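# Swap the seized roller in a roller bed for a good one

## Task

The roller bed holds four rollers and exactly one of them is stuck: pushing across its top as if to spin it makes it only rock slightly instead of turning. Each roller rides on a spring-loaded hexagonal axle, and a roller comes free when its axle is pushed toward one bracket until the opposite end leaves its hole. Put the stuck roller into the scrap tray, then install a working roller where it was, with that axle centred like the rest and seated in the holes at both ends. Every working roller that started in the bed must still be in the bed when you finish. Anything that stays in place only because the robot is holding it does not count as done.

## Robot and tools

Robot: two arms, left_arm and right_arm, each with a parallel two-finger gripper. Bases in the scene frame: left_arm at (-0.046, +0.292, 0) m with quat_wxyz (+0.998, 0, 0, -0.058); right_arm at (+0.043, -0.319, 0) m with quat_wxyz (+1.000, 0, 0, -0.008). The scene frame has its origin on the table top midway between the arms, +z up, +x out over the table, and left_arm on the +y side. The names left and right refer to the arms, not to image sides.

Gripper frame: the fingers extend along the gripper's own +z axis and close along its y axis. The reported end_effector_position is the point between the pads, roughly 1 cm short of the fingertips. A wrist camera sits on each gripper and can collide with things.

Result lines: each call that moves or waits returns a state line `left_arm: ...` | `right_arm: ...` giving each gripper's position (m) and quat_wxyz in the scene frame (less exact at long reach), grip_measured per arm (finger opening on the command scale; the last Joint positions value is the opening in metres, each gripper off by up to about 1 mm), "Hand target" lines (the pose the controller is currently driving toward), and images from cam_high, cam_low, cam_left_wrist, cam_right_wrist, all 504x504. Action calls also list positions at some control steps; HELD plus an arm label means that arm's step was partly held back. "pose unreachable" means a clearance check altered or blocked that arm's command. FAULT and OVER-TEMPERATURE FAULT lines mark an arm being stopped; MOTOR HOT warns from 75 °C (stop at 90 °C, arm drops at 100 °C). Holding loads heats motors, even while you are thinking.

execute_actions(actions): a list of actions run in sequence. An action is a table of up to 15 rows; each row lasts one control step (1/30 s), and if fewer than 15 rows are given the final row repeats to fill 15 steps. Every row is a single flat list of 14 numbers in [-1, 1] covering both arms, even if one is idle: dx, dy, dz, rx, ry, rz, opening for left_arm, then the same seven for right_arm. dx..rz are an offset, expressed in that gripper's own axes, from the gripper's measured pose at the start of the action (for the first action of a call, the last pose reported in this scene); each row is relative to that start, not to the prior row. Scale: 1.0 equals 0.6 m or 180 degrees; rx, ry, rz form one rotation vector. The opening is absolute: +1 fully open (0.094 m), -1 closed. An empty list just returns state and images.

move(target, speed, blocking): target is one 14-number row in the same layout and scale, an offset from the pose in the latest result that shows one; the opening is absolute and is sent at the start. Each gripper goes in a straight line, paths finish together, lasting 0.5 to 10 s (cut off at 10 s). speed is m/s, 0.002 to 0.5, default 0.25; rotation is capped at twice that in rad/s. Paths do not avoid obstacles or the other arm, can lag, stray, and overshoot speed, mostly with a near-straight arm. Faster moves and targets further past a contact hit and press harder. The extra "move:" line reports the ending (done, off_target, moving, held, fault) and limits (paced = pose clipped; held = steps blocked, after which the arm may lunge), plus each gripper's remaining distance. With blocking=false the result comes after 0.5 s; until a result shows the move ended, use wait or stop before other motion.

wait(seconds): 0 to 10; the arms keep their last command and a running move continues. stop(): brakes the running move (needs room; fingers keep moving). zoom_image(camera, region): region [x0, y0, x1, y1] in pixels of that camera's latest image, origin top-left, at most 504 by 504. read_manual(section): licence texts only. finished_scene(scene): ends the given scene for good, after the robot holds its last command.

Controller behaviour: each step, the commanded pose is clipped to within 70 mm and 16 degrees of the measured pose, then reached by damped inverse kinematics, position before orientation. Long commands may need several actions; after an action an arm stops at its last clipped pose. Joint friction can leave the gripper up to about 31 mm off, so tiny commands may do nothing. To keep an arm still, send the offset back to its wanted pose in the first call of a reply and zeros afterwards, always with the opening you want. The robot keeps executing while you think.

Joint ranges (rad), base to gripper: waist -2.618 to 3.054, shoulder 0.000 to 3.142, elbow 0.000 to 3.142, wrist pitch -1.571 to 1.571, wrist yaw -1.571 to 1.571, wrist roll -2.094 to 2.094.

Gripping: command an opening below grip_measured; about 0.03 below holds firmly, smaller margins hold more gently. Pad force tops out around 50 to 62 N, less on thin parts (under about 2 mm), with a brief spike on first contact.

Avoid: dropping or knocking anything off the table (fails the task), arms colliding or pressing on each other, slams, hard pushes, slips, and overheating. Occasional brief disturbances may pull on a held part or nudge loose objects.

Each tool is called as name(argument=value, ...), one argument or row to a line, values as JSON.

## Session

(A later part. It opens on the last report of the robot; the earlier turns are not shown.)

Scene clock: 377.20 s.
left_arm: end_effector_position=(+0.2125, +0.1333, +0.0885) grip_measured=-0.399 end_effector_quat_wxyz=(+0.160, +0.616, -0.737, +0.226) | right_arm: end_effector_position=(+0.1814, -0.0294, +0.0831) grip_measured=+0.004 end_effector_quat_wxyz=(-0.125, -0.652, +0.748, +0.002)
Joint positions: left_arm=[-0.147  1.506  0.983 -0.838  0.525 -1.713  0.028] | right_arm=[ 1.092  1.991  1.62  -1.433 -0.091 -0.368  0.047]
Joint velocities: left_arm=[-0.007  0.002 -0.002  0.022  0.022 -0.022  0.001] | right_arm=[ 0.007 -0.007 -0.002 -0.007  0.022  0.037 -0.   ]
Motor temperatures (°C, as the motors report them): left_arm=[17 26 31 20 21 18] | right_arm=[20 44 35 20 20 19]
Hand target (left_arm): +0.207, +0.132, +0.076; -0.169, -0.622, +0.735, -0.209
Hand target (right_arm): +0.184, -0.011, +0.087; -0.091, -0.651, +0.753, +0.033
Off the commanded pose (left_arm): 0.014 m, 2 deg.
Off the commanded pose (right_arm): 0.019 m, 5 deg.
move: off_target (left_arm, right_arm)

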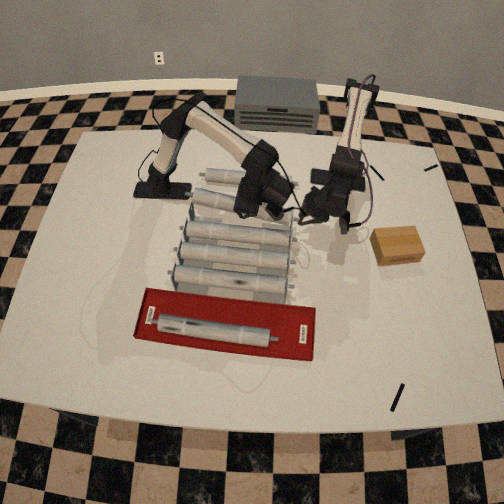

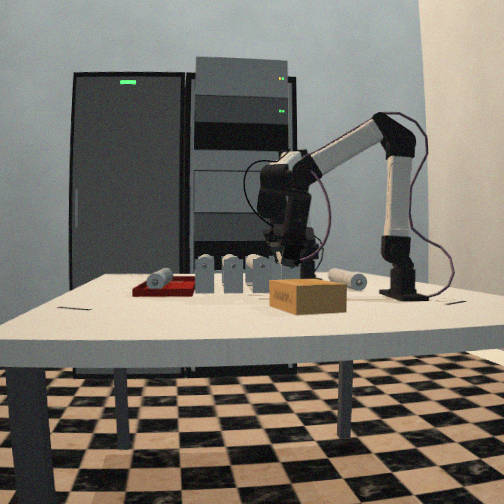

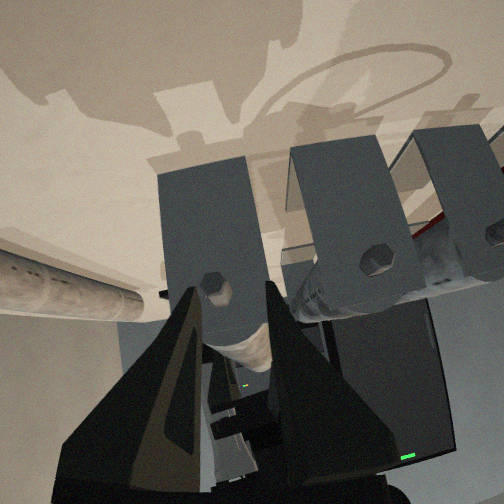

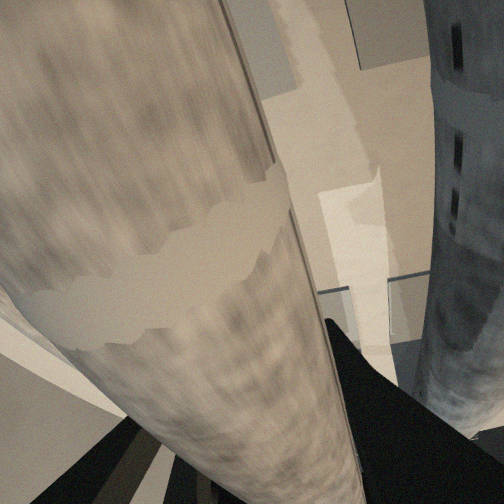

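Shoulder friction; command down 3.5 cm, -x 1 cm.

move(
  target=[-0.03,0.02,0.05,0,0,0,-0.4, -0.03,0,-0.01,0,-0.03,0,-0.1],
  speed=0.04,
)

Scene clock: 379.90 s.
left_arm: end_effector_position=(+0.2093, +0.1342, +0.0633) grip_measured=-0.399 end_effector_quat_wxyz=(+0.153, +0.613, -0.738, +0.237) | right_arm: end_effector_position=(+0.1816, -0.0294, +0.0830) grip_measured=+0.004 end_effector_quat_wxyz=(-0.124, -0.652, +0.748, +0.002)
Joint positions: left_arm=[-0.147  1.506  0.871 -0.698  0.525 -1.715  0.028] | right_arm=[ 1.092  1.991  1.62  -1.433 -0.09  -0.369  0.047]
Joint velocities: left_arm=[ 0.002 -0.002  0.002  0.11  -0.007 -0.022 -0.002] | right_arm=[-0.002  0.012  0.007  0.022 -0.037  0.037  0.   ]
Motor temperatures (°C, as the motors report them): left_arm=[17 26 30 20 21 18] | right_arm=[20 45 35 20 20 19]
Hand target (left_arm): +0.204, +0.135, +0.053; -0.160, -0.617, +0.737, -0.226
Hand target (right_arm): +0.184, -0.011, +0.087; -0.091, -0.652, +0.752, +0.033
Off the commanded pose (left_arm): 0.012 m, 2 deg.
Off the commanded pose (right_arm): 0.019 m, 5 deg.
move: off_target (left_arm, right_arm)

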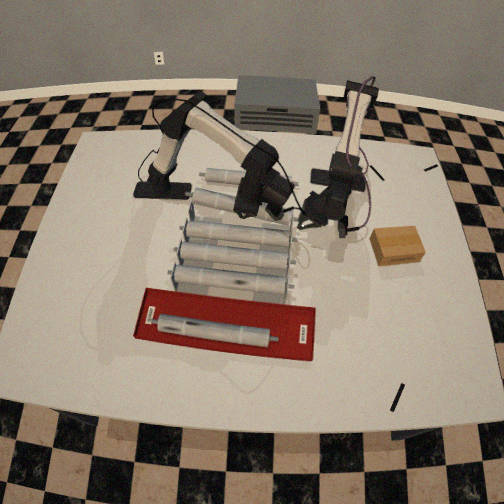

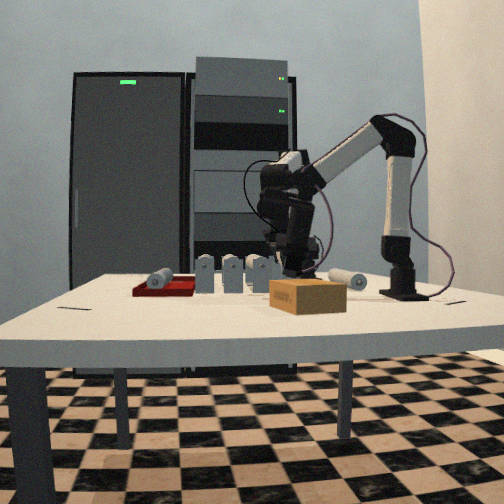

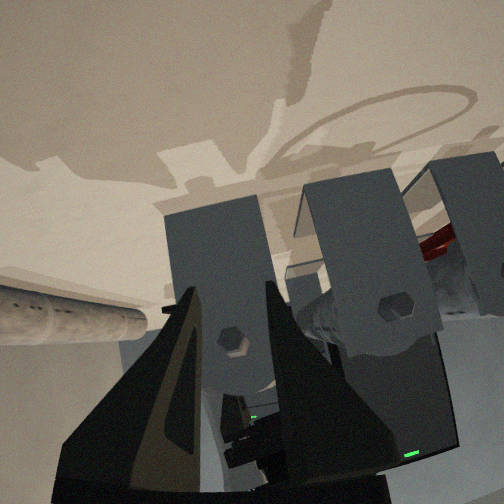

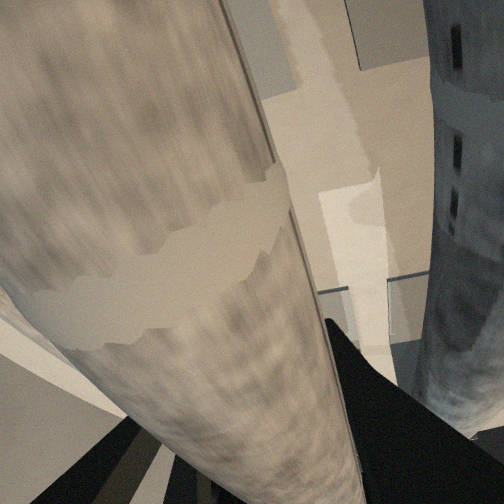

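move(
  target=[0,0,0,0,0,0,-0.9, -0.03,0,-0.01,0,-0.03,0,-0.1],
)

move(
  target=[-0.09,0,-0.055,0,0,0,-0.9, -0.03,0,-0.01,0,-0.03,0,-0.1],
  speed=0.04,
)

move(
  target=[-0.06,0,-0.035,0,0,0,-0.9, -0.03,0,0.03,0,-0.06,0,-0.1],
  speed=0.03,
)

zoom_image(
  camera="cam_high",
  region=[150,150,330,310],
)

Scene clock: 385.07 s.
left_arm: end_effector_position=(+0.2106, +0.1338, +0.0636) grip_measured=-0.899 end_effector_quat_wxyz=(+0.151, +0.613, -0.738, +0.239) | right_arm: end_effector_position=(+0.1817, -0.0295, +0.0830) grip_measured=+0.004 end_effector_quat_wxyz=(-0.124, -0.653, +0.748, +0.001)
Joint positions: left_arm=[-0.147  1.506  0.871 -0.692  0.525 -1.715  0.005] | right_arm=[ 1.092  1.991  1.62  -1.433 -0.089 -0.37   0.047]
Joint velocities: left_arm=[-0.017  0.012  0.007 -0.022  0.022 -0.007  0.001] | right_arm=[-0.002 -0.002 -0.007 -0.066 -0.007 -0.066  0.   ]
Motor temperatures (°C, as the motors report them): left_arm=[17 26 30 20 21 18] | right_arm=[20 45 35 20 20 19]
Hand target (left_arm): +0.209, +0.134, +0.063; -0.153, -0.613, +0.738, -0.237
Hand target (right_arm): +0.184, -0.011, +0.087; -0.091, -0.652, +0.752, +0.033
Off the commanded pose (left_arm): 0.001 m, 0 deg.
Off the commanded pose (right_arm): 0.019 m, 5 deg.
move: off_target (right_arm)

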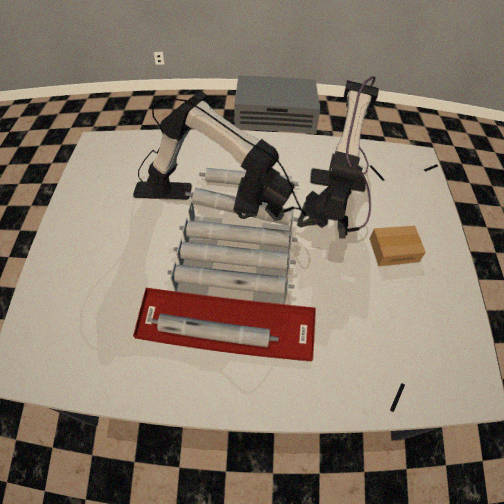

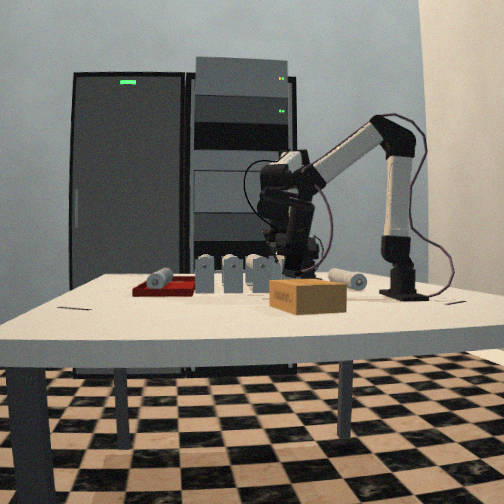

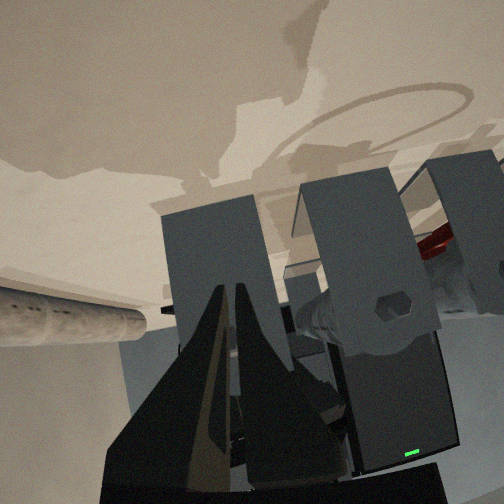

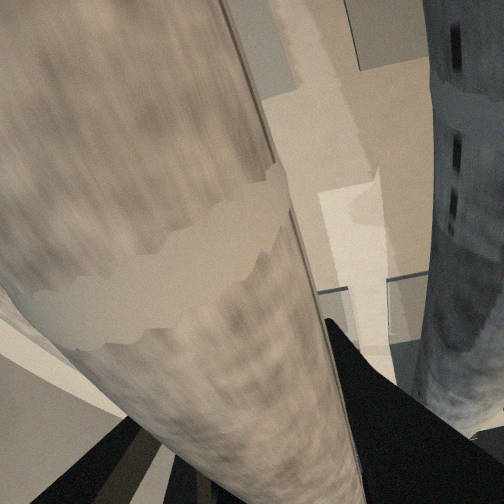

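Scene clock: 387.00 s.
left_arm: end_effector_position=(+0.2196, +0.1968, +0.0650) grip_measured=-0.899 end_effector_quat_wxyz=(+0.137, +0.612, -0.740, +0.242) | right_arm: end_effector_position=(+0.1819, -0.0295, +0.0830) grip_measured=+0.004 end_effector_quat_wxyz=(-0.124, -0.653, +0.747, +0.001)
Joint positions: left_arm=[ 0.096  1.521  0.901 -0.83   0.551 -1.438  0.005] | right_arm=[ 1.092  1.991  1.62  -1.432 -0.088 -0.371  0.047]
Joint velocities: left_arm=[ 0.007 -0.002 -0.017  0.066 -0.022  0.022 -0.   ] | right_arm=[ 0.007 -0.002  0.002 -0.125  0.022  0.051 -0.   ]
Motor temperatures (°C, as the motors report them): left_arm=[17 26 30 20 21 18] | right_arm=[20 45 35 20 20 19]
Hand target (left_arm): +0.220, +0.198, +0.064; -0.148, -0.613, +0.738, -0.239
Hand target (right_arm): +0.185, -0.011, +0.087; -0.090, -0.653, +0.751, +0.032
Off the commanded pose (left_arm): 0.002 m, 2 deg.
Off the commanded pose (right_arm): 0.019 m, 5 deg.
move: off_target (right_arm)

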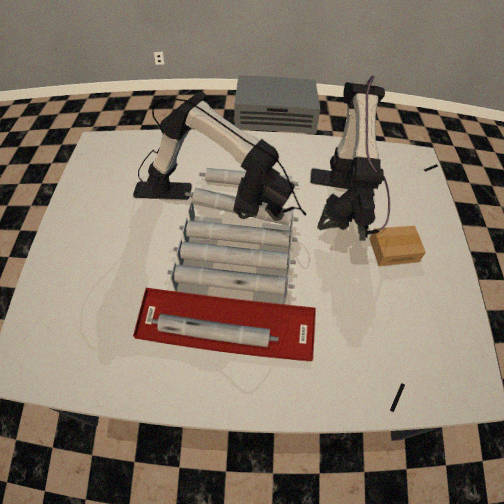

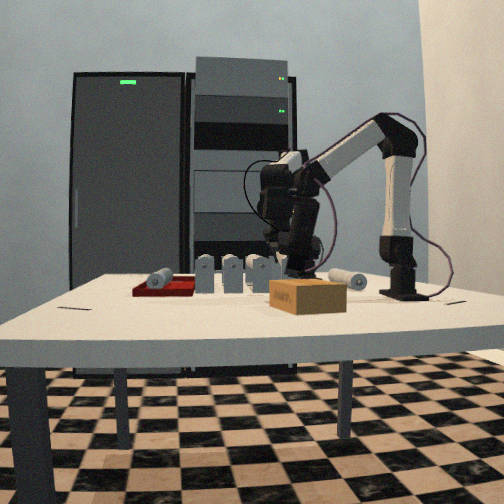

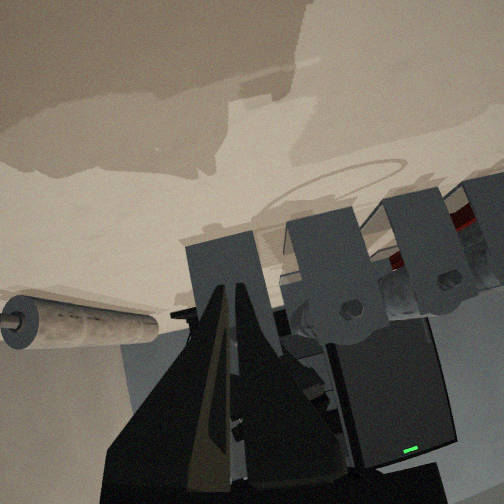

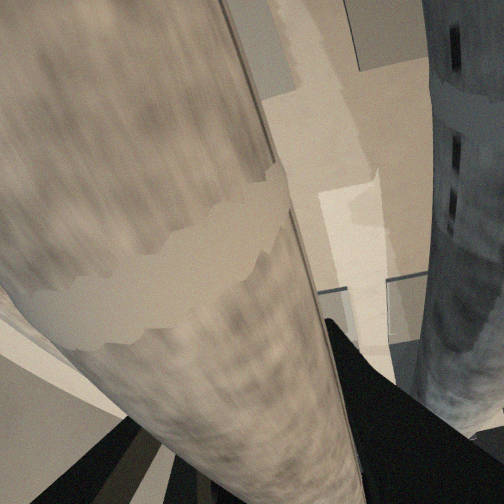

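Scene clock: 390.37 s.
left_arm: end_effector_position=(+0.2254, +0.2374, +0.0664) grip_measured=-0.899 end_effector_quat_wxyz=(+0.125, +0.611, -0.743, +0.243) | right_arm: end_effector_position=(+0.1799, -0.0288, +0.0660) grip_measured=+0.004 end_effector_quat_wxyz=(-0.077, -0.654, +0.752, +0.032)
Joint positions: left_arm=[ 0.247  1.555  0.946 -0.912  0.551 -1.261  0.005] | right_arm=[ 1.085  1.898  1.439 -1.236 -0.113 -0.37   0.047]
Joint velocities: left_arm=[ 0.012 -0.002  0.002 -0.022  0.007  0.022  0.   ] | right_arm=[-0.012 -0.007  0.007 -0.095  0.022  0.007 -0.   ]
Motor temperatures (°C, as the motors report them): left_arm=[17 26 30 20 21 18] | right_arm=[20 45 34 20 20 19]
Hand target (left_arm): +0.225, +0.239, +0.065; -0.136, -0.613, +0.740, -0.241
Hand target (right_arm): +0.180, -0.015, +0.063; -0.055, -0.651, +0.754, +0.063
Off the commanded pose (left_arm): 0.002 m, 1 deg.
Off the commanded pose (right_arm): 0.015 m, 5 deg.
move: off_target (right_arm)

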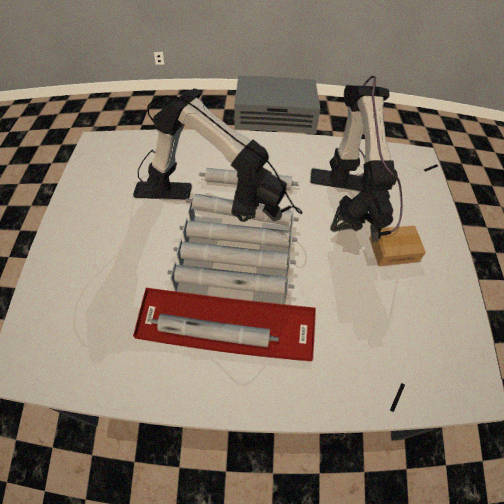

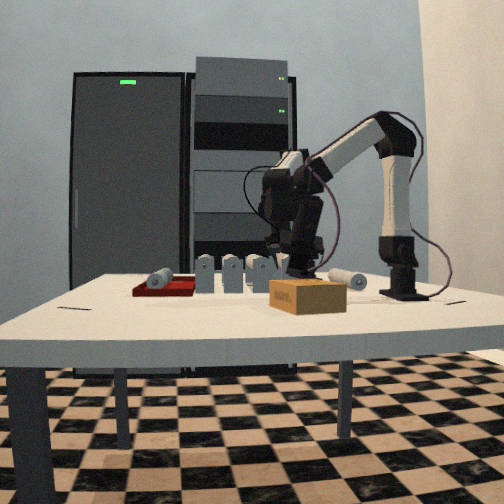

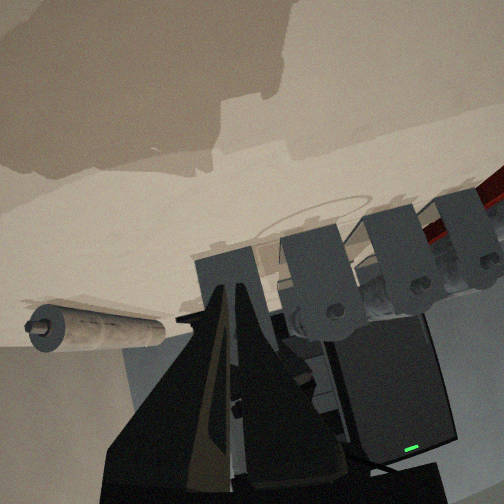

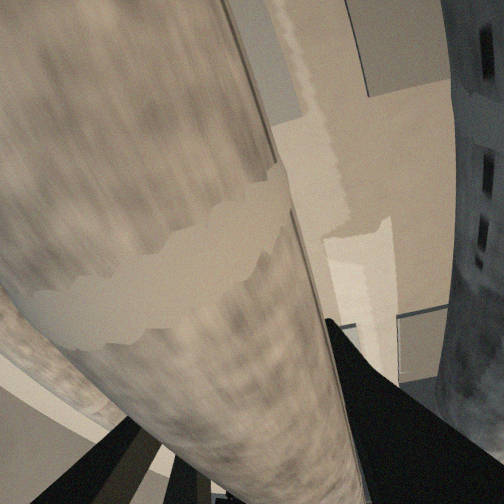

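Region (150, 150, 330, 310) of cam_high's 504x504 image, scaled by 2.800, with more detail than that image has.

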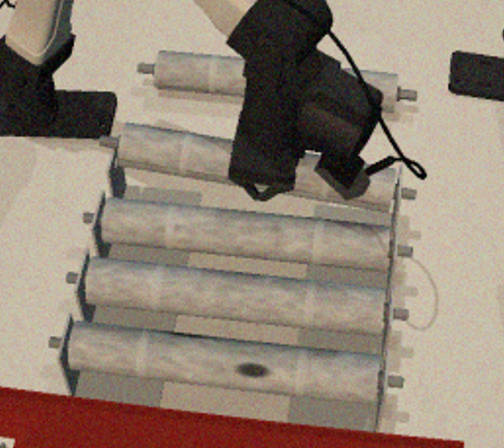

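Missed grip. Go back, further in (~12 cm).

move(
  target=[0.175,0,0.1,0,0,0,-0.4, -0.02,0,0,0,0,0,-0.1],
  speed=0.06,
)

move(
  target=[0,0,0,0,0,0,-0.9, -0.02,0,0,0,0,0,-0.1],
)

Scene clock: 394.63 s.
left_arm: end_effector_position=(+0.2129, +0.1196, +0.0688) grip_measured=-0.401 end_effector_quat_wxyz=(+0.127, +0.614, -0.741, +0.240) | right_arm: end_effector_position=(+0.1797, -0.0294, +0.0661) grip_measured=+0.004 end_effector_quat_wxyz=(-0.087, -0.654, +0.751, +0.026)
Joint positions: left_arm=[-0.222  1.486  0.878 -0.655  0.463 -1.796  0.028] | right_arm=[ 1.087  1.916  1.462 -1.262 -0.109 -0.37   0.047]
Joint velocities: left_arm=[-0.007 -0.002  0.002  0.007  0.022 -0.051  0.001] | right_arm=[-0.002 -0.012 -0.002 -0.051  0.022  0.066  0.   ]
Motor temperatures (°C, as the motors report them): left_arm=[17 26 30 20 21 18] | right_arm=[20 45 34 20 20 19]
Hand target (left_arm): +0.208, +0.115, +0.067; -0.131, -0.610, +0.742, -0.244
Hand target (right_arm): +0.181, -0.017, +0.065; -0.078, -0.654, +0.751, +0.032
Off the commanded pose (left_arm): 0.005 m, 0 deg.
Off the commanded pose (right_arm): 0.013 m, 1 deg.
move: off_target (right_arm)

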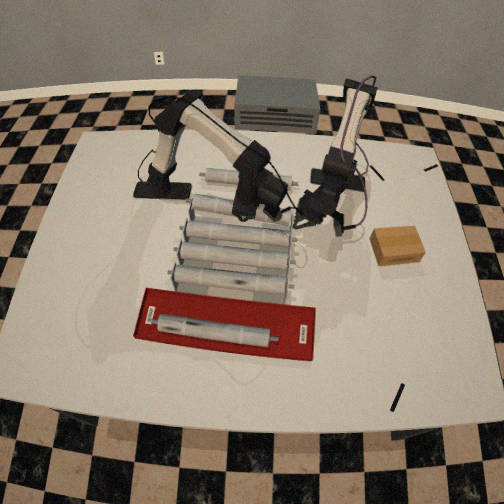

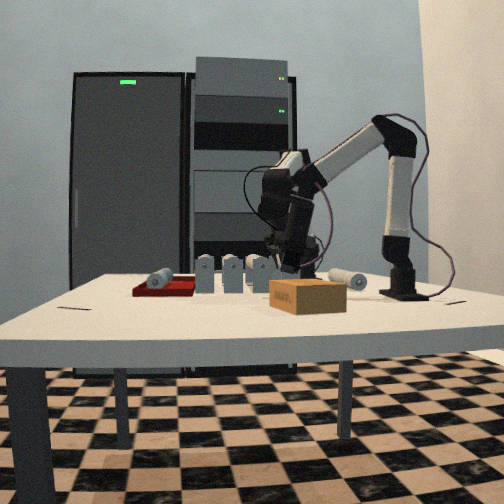

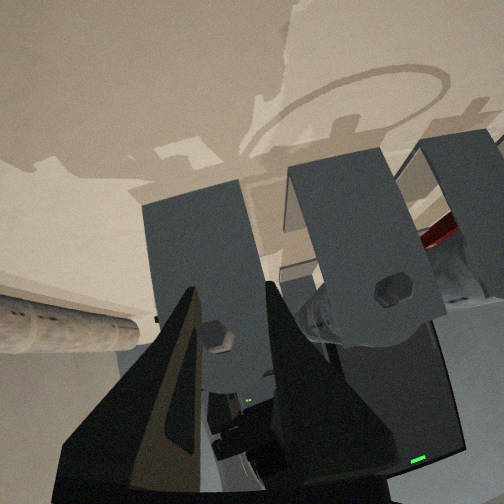

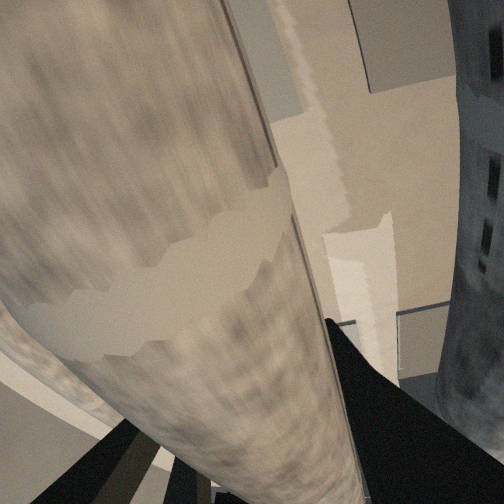

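Scene clock: 395.33 s.
left_arm: end_effector_position=(+0.2061, +0.1207, +0.0667) grip_measured=-0.789 end_effector_quat_wxyz=(+0.136, +0.617, -0.741, +0.229) | right_arm: end_effector_position=(+0.1798, -0.0296, +0.0662) grip_measured=+0.004 end_effector_quat_wxyz=(-0.097, -0.654, +0.750, +0.022)
Joint positions: left_arm=[-0.223  1.486  0.875 -0.682  0.469 -1.796  0.01 ] | right_arm=[ 1.087  1.935  1.485 -1.288 -0.108 -0.372  0.047]
Joint velocities: left_arm=[ 0.012 -0.007 -0.002 -0.022 -0.037  0.007  0.   ] | right_arm=[ 0.012  0.017  0.012 -0.007 -0.051 -0.007 -0.001]
Motor temperatures (°C, as the motors report them): left_arm=[17 27 30 20 21 18] | right_arm=[20 45 34 20 20 19]
Hand target (left_arm): +0.213, +0.120, +0.069; -0.127, -0.614, +0.741, -0.240
Hand target (right_arm): +0.181, -0.018, +0.065; -0.087, -0.654, +0.751, +0.026
Off the commanded pose (left_arm): 0.007 m, 2 deg.
Off the commanded pose (right_arm): 0.012 m, 1 deg.
move: off_target (right_arm)

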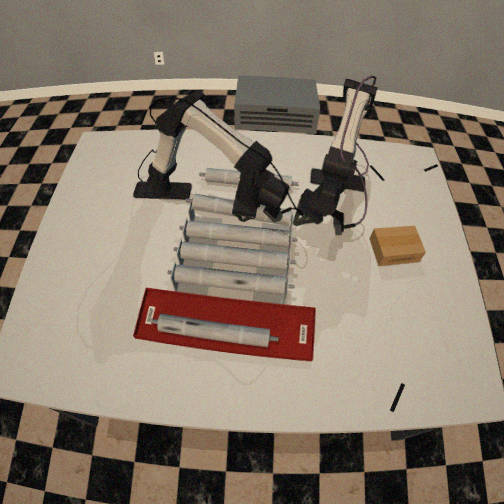

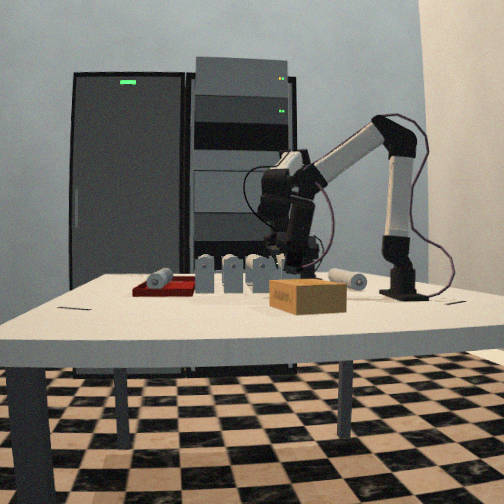

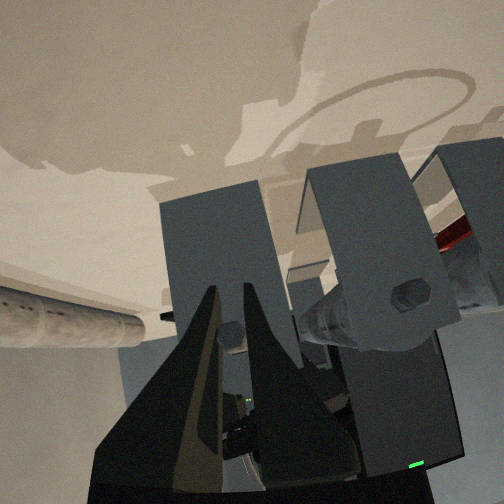

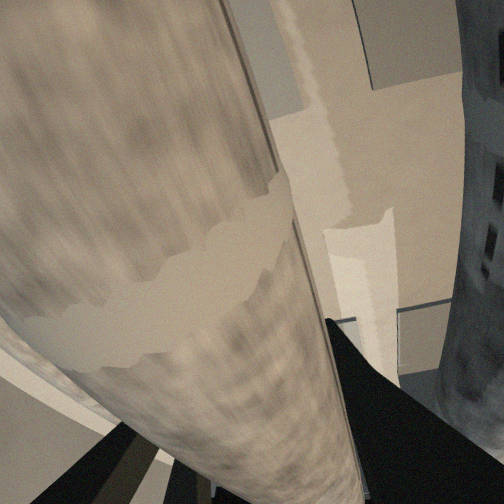

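move(
  target=[-0.09,0,-0.055,0,0,0,-0.9, 0,0,-0.01,0,0,0,-0.1],
  speed=0.04,
)

zoom_image(
  camera="cam_high",
  region=[150,150,330,310],
)

Scene clock: 399.57 s.
left_arm: end_effector_position=(+0.2095, +0.1435, +0.0668) grip_measured=-0.788 end_effector_quat_wxyz=(-0.175, -0.583, +0.749, -0.262) | right_arm: end_effector_position=(+0.1796, -0.0298, +0.0654) grip_measured=+0.004 end_effector_quat_wxyz=(-0.098, -0.655, +0.749, +0.022)
Joint positions: left_arm=[-0.068  1.523  0.875 -0.736  0.618 -1.567  0.01 ] | right_arm=[ 1.087  1.938  1.485 -1.288 -0.108 -0.377  0.047]
Joint velocities: left_arm=[ 0.022  0.007 -0.002 -0.066  0.095 -0.081 -0.001] | right_arm=[-0.017 -0.002 -0.007 -0.007 -0.037  0.095 -0.   ]
Motor temperatures (°C, as the motors report them): left_arm=[17 27 31 20 21 18] | right_arm=[20 44 34 20 20 19]
Hand target (left_arm): +0.213, +0.181, +0.068; -0.136, -0.617, +0.740, -0.229
Hand target (right_arm): +0.181, -0.029, +0.072; -0.096, -0.654, +0.750, +0.022
Off the commanded pose (left_arm): 0.040 m, 7 deg.
Off the commanded pose (right_arm): 0.007 m, 0 deg.
move: off_target (left_arm)

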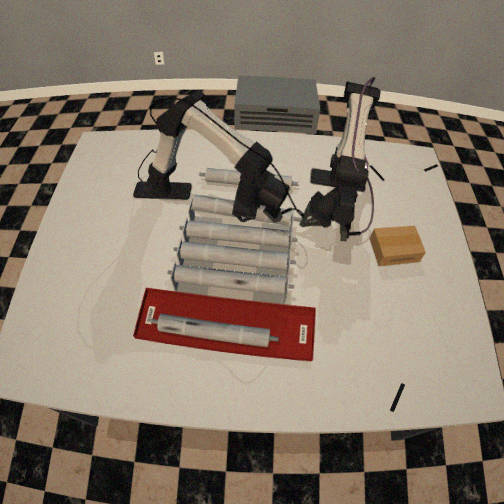

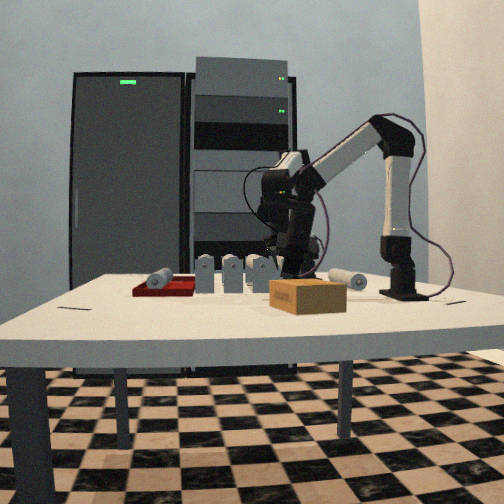

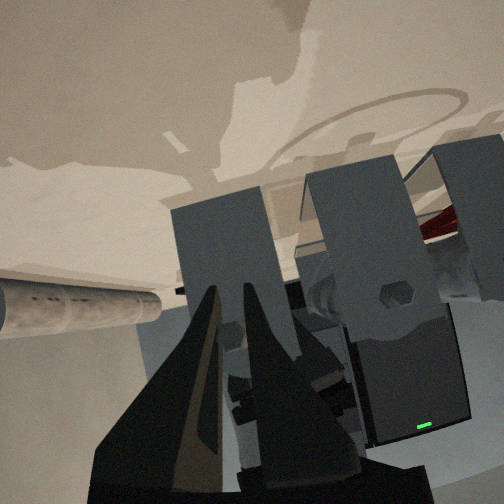

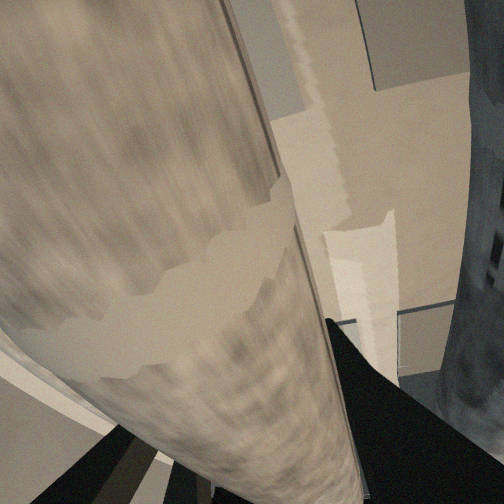

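Region (150, 150, 330, 310) of cam_high's 504x504 image, scaled by 2.800, with more detail than that image has.

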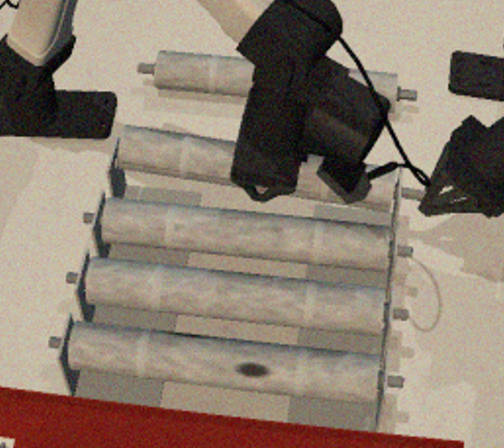

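Lower ~1.2 cm and level.

move(
  target=[-0.055,0,-0.035,0,0,0,-0.9, 0,0,0.02,0,-0.025,0,-0.1],
  speed=0.03,
)

zoom_image(
  camera="cam_high",
  region=[150,150,330,310],
)

Scene clock: 403.20 s.
left_arm: end_effector_position=(+0.2095, +0.1431, +0.0695) grip_measured=-0.788 end_effector_quat_wxyz=(-0.214, -0.546, +0.750, -0.305) | right_arm: end_effector_position=(+0.1777, -0.0287, +0.0465) grip_measured=+0.004 end_effector_quat_wxyz=(-0.075, -0.657, +0.749, +0.043)
Joint positions: left_arm=[-0.003  1.567  0.874 -0.746  0.754 -1.431  0.01 ] | right_arm=[ 1.082  1.903  1.367 -1.147 -0.131 -0.383  0.047]
Joint velocities: left_arm=[-0.007  0.017 -0.002 -0.051  0.007 -0.022 -0.002] | right_arm=[-0.007 -0.017  0.002 -0.037  0.007 -0.022 -0.   ]
Motor temperatures (°C, as the motors report them): left_arm=[18 27 31 20 21 18] | right_arm=[20 44 34 20 20 19]
Hand target (left_arm): +0.215, +0.179, +0.065; -0.175, -0.584, +0.748, -0.263
Hand target (right_arm): +0.178, -0.031, +0.053; -0.069, -0.654, +0.751, +0.048
Off the commanded pose (left_arm): 0.040 m, 8 deg.
Off the commanded pose (right_arm): 0.007 m, 1 deg.
move: off_target (left_arm)

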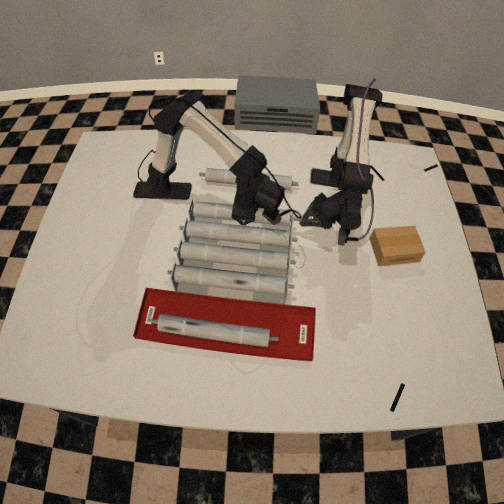

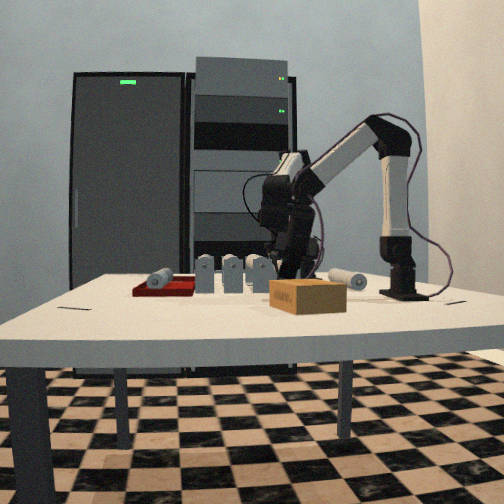

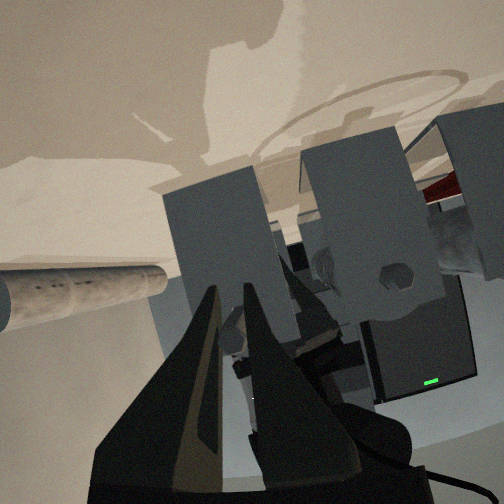

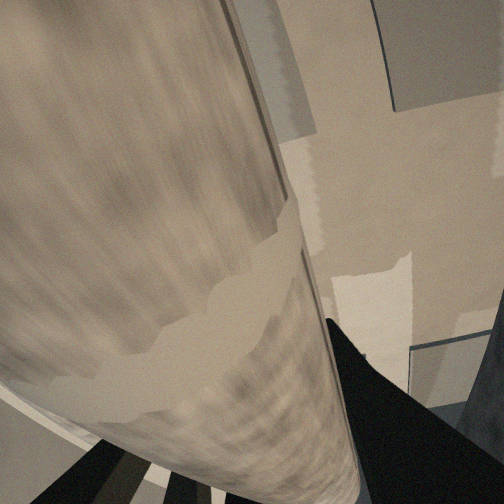

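Region (150, 150, 330, 310) of cam_high's 504x504 image, scaled by 2.800, with more detail than that image has.

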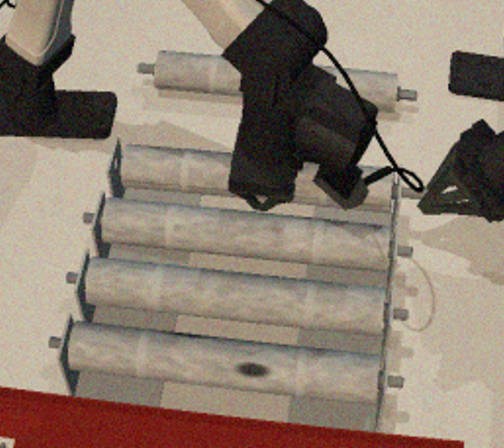

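Too low. Release left, then slide up slowly.

move(
  target=[-0.06,0,-0.04,0,0,0,-0.3, 0,-0.008,-0.04,0.03,0.01,0,-0.1],
  speed=0.012,
)

zoom_image(
  camera="cam_high",
  region=[150,150,330,310],
)

Scene clock: 409.70 s.
left_arm: end_effector_position=(+0.2196, +0.1828, +0.0652) grip_measured=-0.301 end_effector_quat_wxyz=(-0.205, -0.544, +0.753, -0.308) | right_arm: end_effector_position=(+0.1799, -0.0294, +0.0501) grip_measured=+0.004 end_effector_quat_wxyz=(-0.068, -0.659, +0.749, +0.011)
Joint positions: left_arm=[ 0.149  1.629  0.925 -0.86   0.757 -1.221  0.033] | right_arm=[ 1.107  1.907  1.39  -1.173 -0.07  -0.357  0.047]
Joint velocities: left_arm=[-0.002 -0.012 -0.007 -0.081  0.037  0.037 -0.   ] | right_arm=[-0.012  0.002 -0.017  0.022 -0.022  0.007  0.001]
Motor temperatures (°C, as the motors report them): left_arm=[18 27 31 20 21 18] | right_arm=[20 44 35 20 20 19]
Hand target (left_arm): +0.220, +0.185, +0.063; -0.212, -0.547, +0.750, -0.305
Hand target (right_arm): +0.186, -0.028, +0.069; -0.054, -0.661, +0.749, -0.002
Off the commanded pose (left_arm): 0.003 m, 1 deg.
Off the commanded pose (right_arm): 0.020 m, 2 deg.
move: off_target (right_arm)

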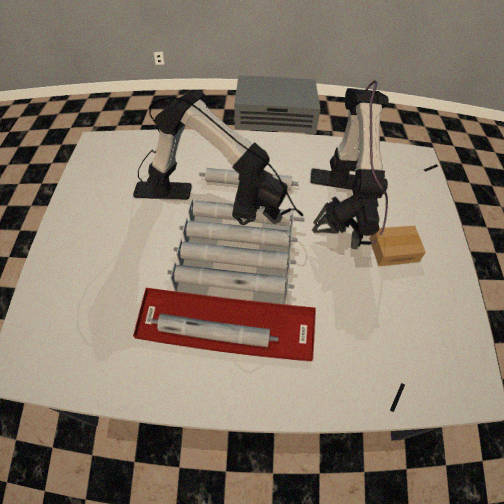

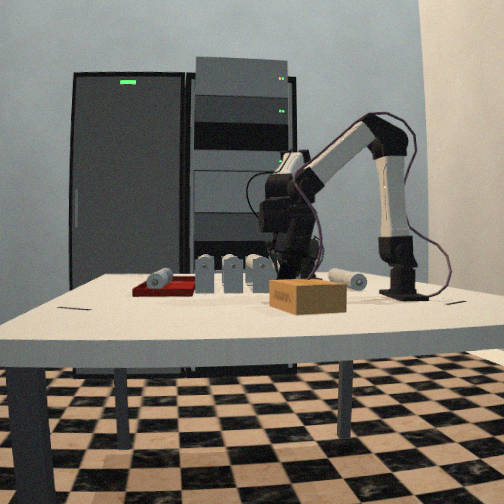

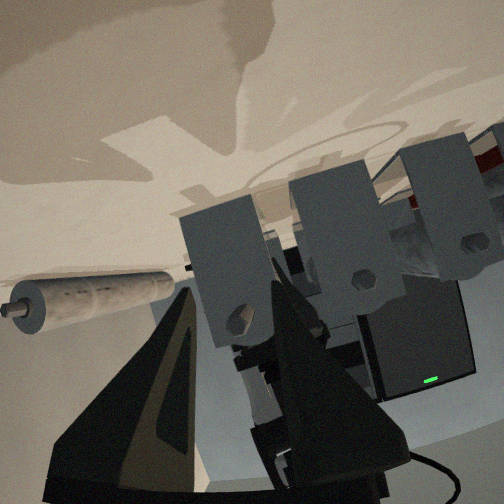

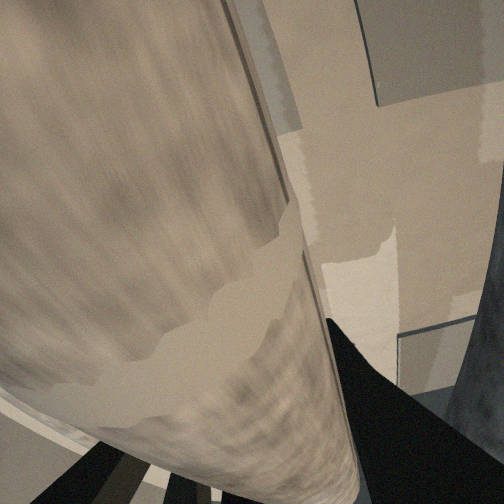

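Region (150, 150, 330, 310) of cam_high's 504x504 image, scaled by 2.800, with more detail than that image has.

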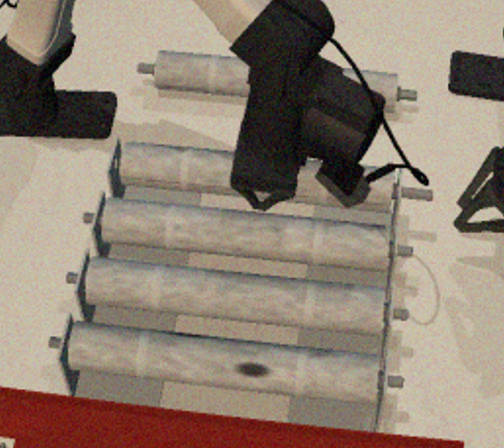

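move(
  target=[0,0,0,0,0,0,-0.3, 0,0,-0.042,0,0,0,-0.1],
  speed=0.01,
)

zoom_image(
  camera="cam_high",
  region=[150,150,330,310],
)

Scene clock: 414.53 s.
left_arm: end_effector_position=(+0.2195, +0.1828, +0.0653) grip_measured=-0.301 end_effector_quat_wxyz=(-0.205, -0.543, +0.754, -0.308) | right_arm: end_effector_position=(+0.1796, -0.0294, +0.0530) grip_measured=+0.004 end_effector_quat_wxyz=(-0.076, -0.659, +0.748, +0.009)
Joint positions: left_arm=[ 0.149  1.629  0.925 -0.861  0.757 -1.219  0.033] | right_arm=[ 1.107  1.919  1.417 -1.204 -0.071 -0.357  0.047]
Joint velocities: left_arm=[-0.007 -0.002  0.007  0.007 -0.007 -0.051  0.   ] | right_arm=[-0.007  0.007 -0.012  0.066 -0.022 -0.022  0.   ]
Motor temperatures (°C, as the motors report them): left_arm=[18 27 31 20 21 18] | right_arm=[20 45 36 20 20 19]
Hand target (left_arm): +0.220, +0.183, +0.065; -0.204, -0.544, +0.753, -0.308
Hand target (right_arm): +0.182, -0.028, +0.074; -0.067, -0.659, +0.749, +0.012
Off the commanded pose (left_arm): 0.000 m, 0 deg.
Off the commanded pose (right_arm): 0.022 m, 1 deg.
move: off_target (right_arm)

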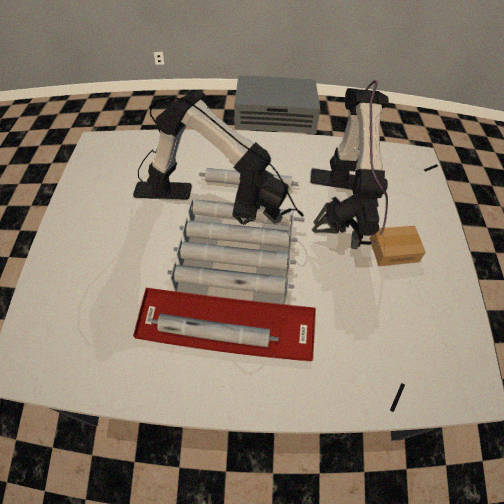

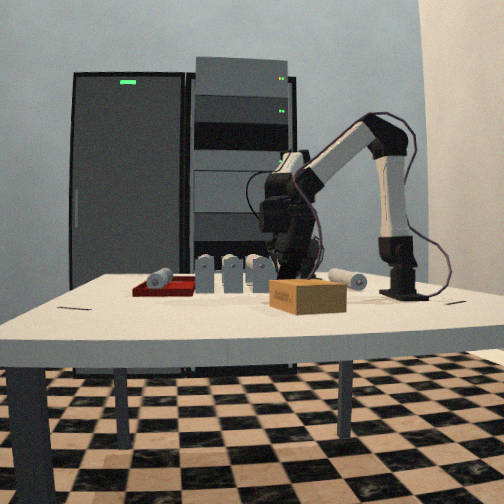

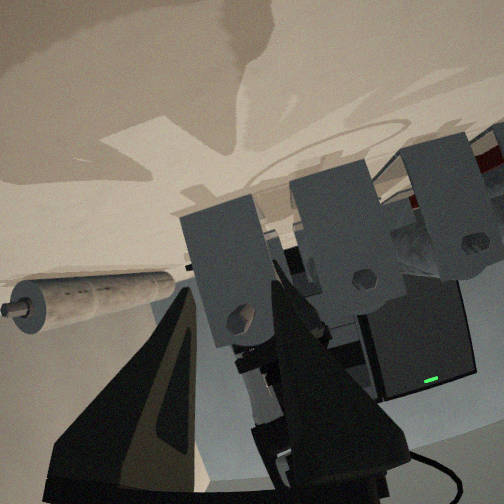

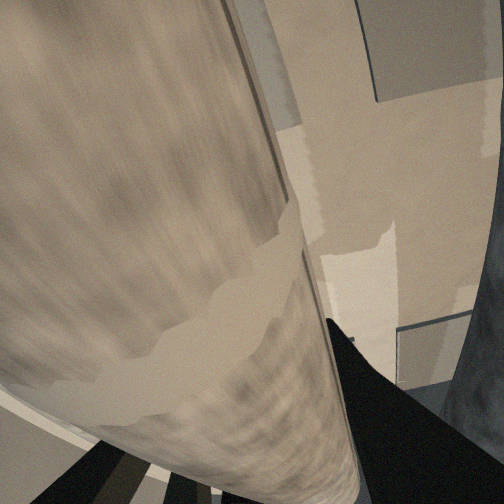

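Region (150, 150, 330, 310) of cam_high's 504x504 image, scaled by 2.800, with more detail than that image has.

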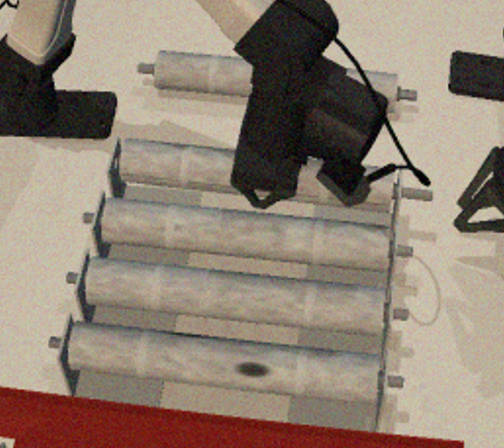

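move(
  target=[0,0,0,0,0,0,-0.3, 0,-0.025,-0.042,0,0,0,-0.1],
  speed=0.01,
)

zoom_image(
  camera="cam_high",
  region=[150,150,330,310],
)

Scene clock: 419.77 s.
left_arm: end_effector_position=(+0.2195, +0.1828, +0.0653) grip_measured=-0.301 end_effector_quat_wxyz=(-0.205, -0.543, +0.754, -0.308) | right_arm: end_effector_position=(+0.1813, -0.0300, +0.0561) grip_measured=+0.004 end_effector_quat_wxyz=(-0.100, -0.662, +0.742, +0.019)
Joint positions: left_arm=[ 0.149  1.629  0.925 -0.861  0.757 -1.219  0.033] | right_arm=[ 1.085  1.954  1.469 -1.262 -0.102 -0.396  0.047]
Joint velocities: left_arm=[-0.002  0.002  0.002 -0.051 -0.066  0.066  0.001] | right_arm=[ 0.007  0.002 -0.007 -0.007 -0.037 -0.037 -0.   ]
Motor temperatures (°C, as the motors report them): left_arm=[18 28 31 20 21 18] | right_arm=[20 45 36 20 20 19]
Hand target (left_arm): +0.219, +0.183, +0.065; -0.205, -0.543, +0.754, -0.308
Hand target (right_arm): +0.197, -0.029, +0.076; -0.075, -0.658, +0.749, +0.009
Off the commanded pose (left_arm): 0.000 m, 0 deg.
Off the commanded pose (right_arm): 0.026 m, 3 deg.
move: off_target (right_arm)

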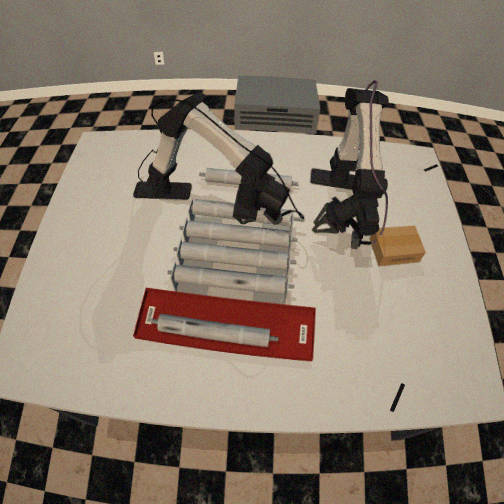

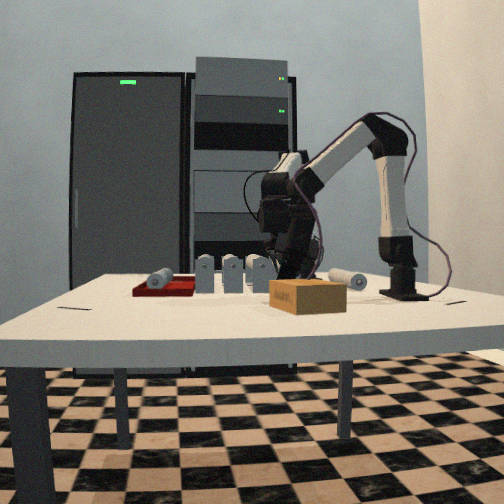

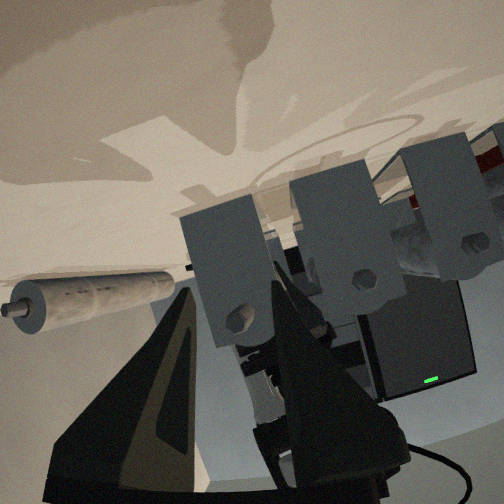

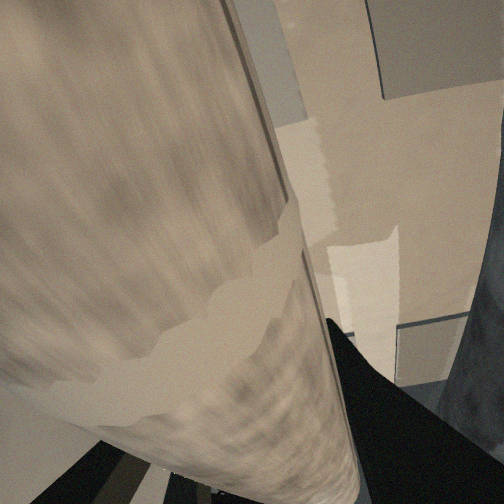

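Region (150, 150, 330, 310) of cam_high's 504x504 image, scaled by 2.800, with more detail than that image has.

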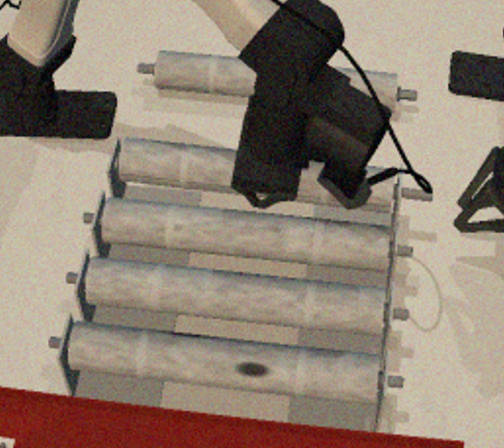

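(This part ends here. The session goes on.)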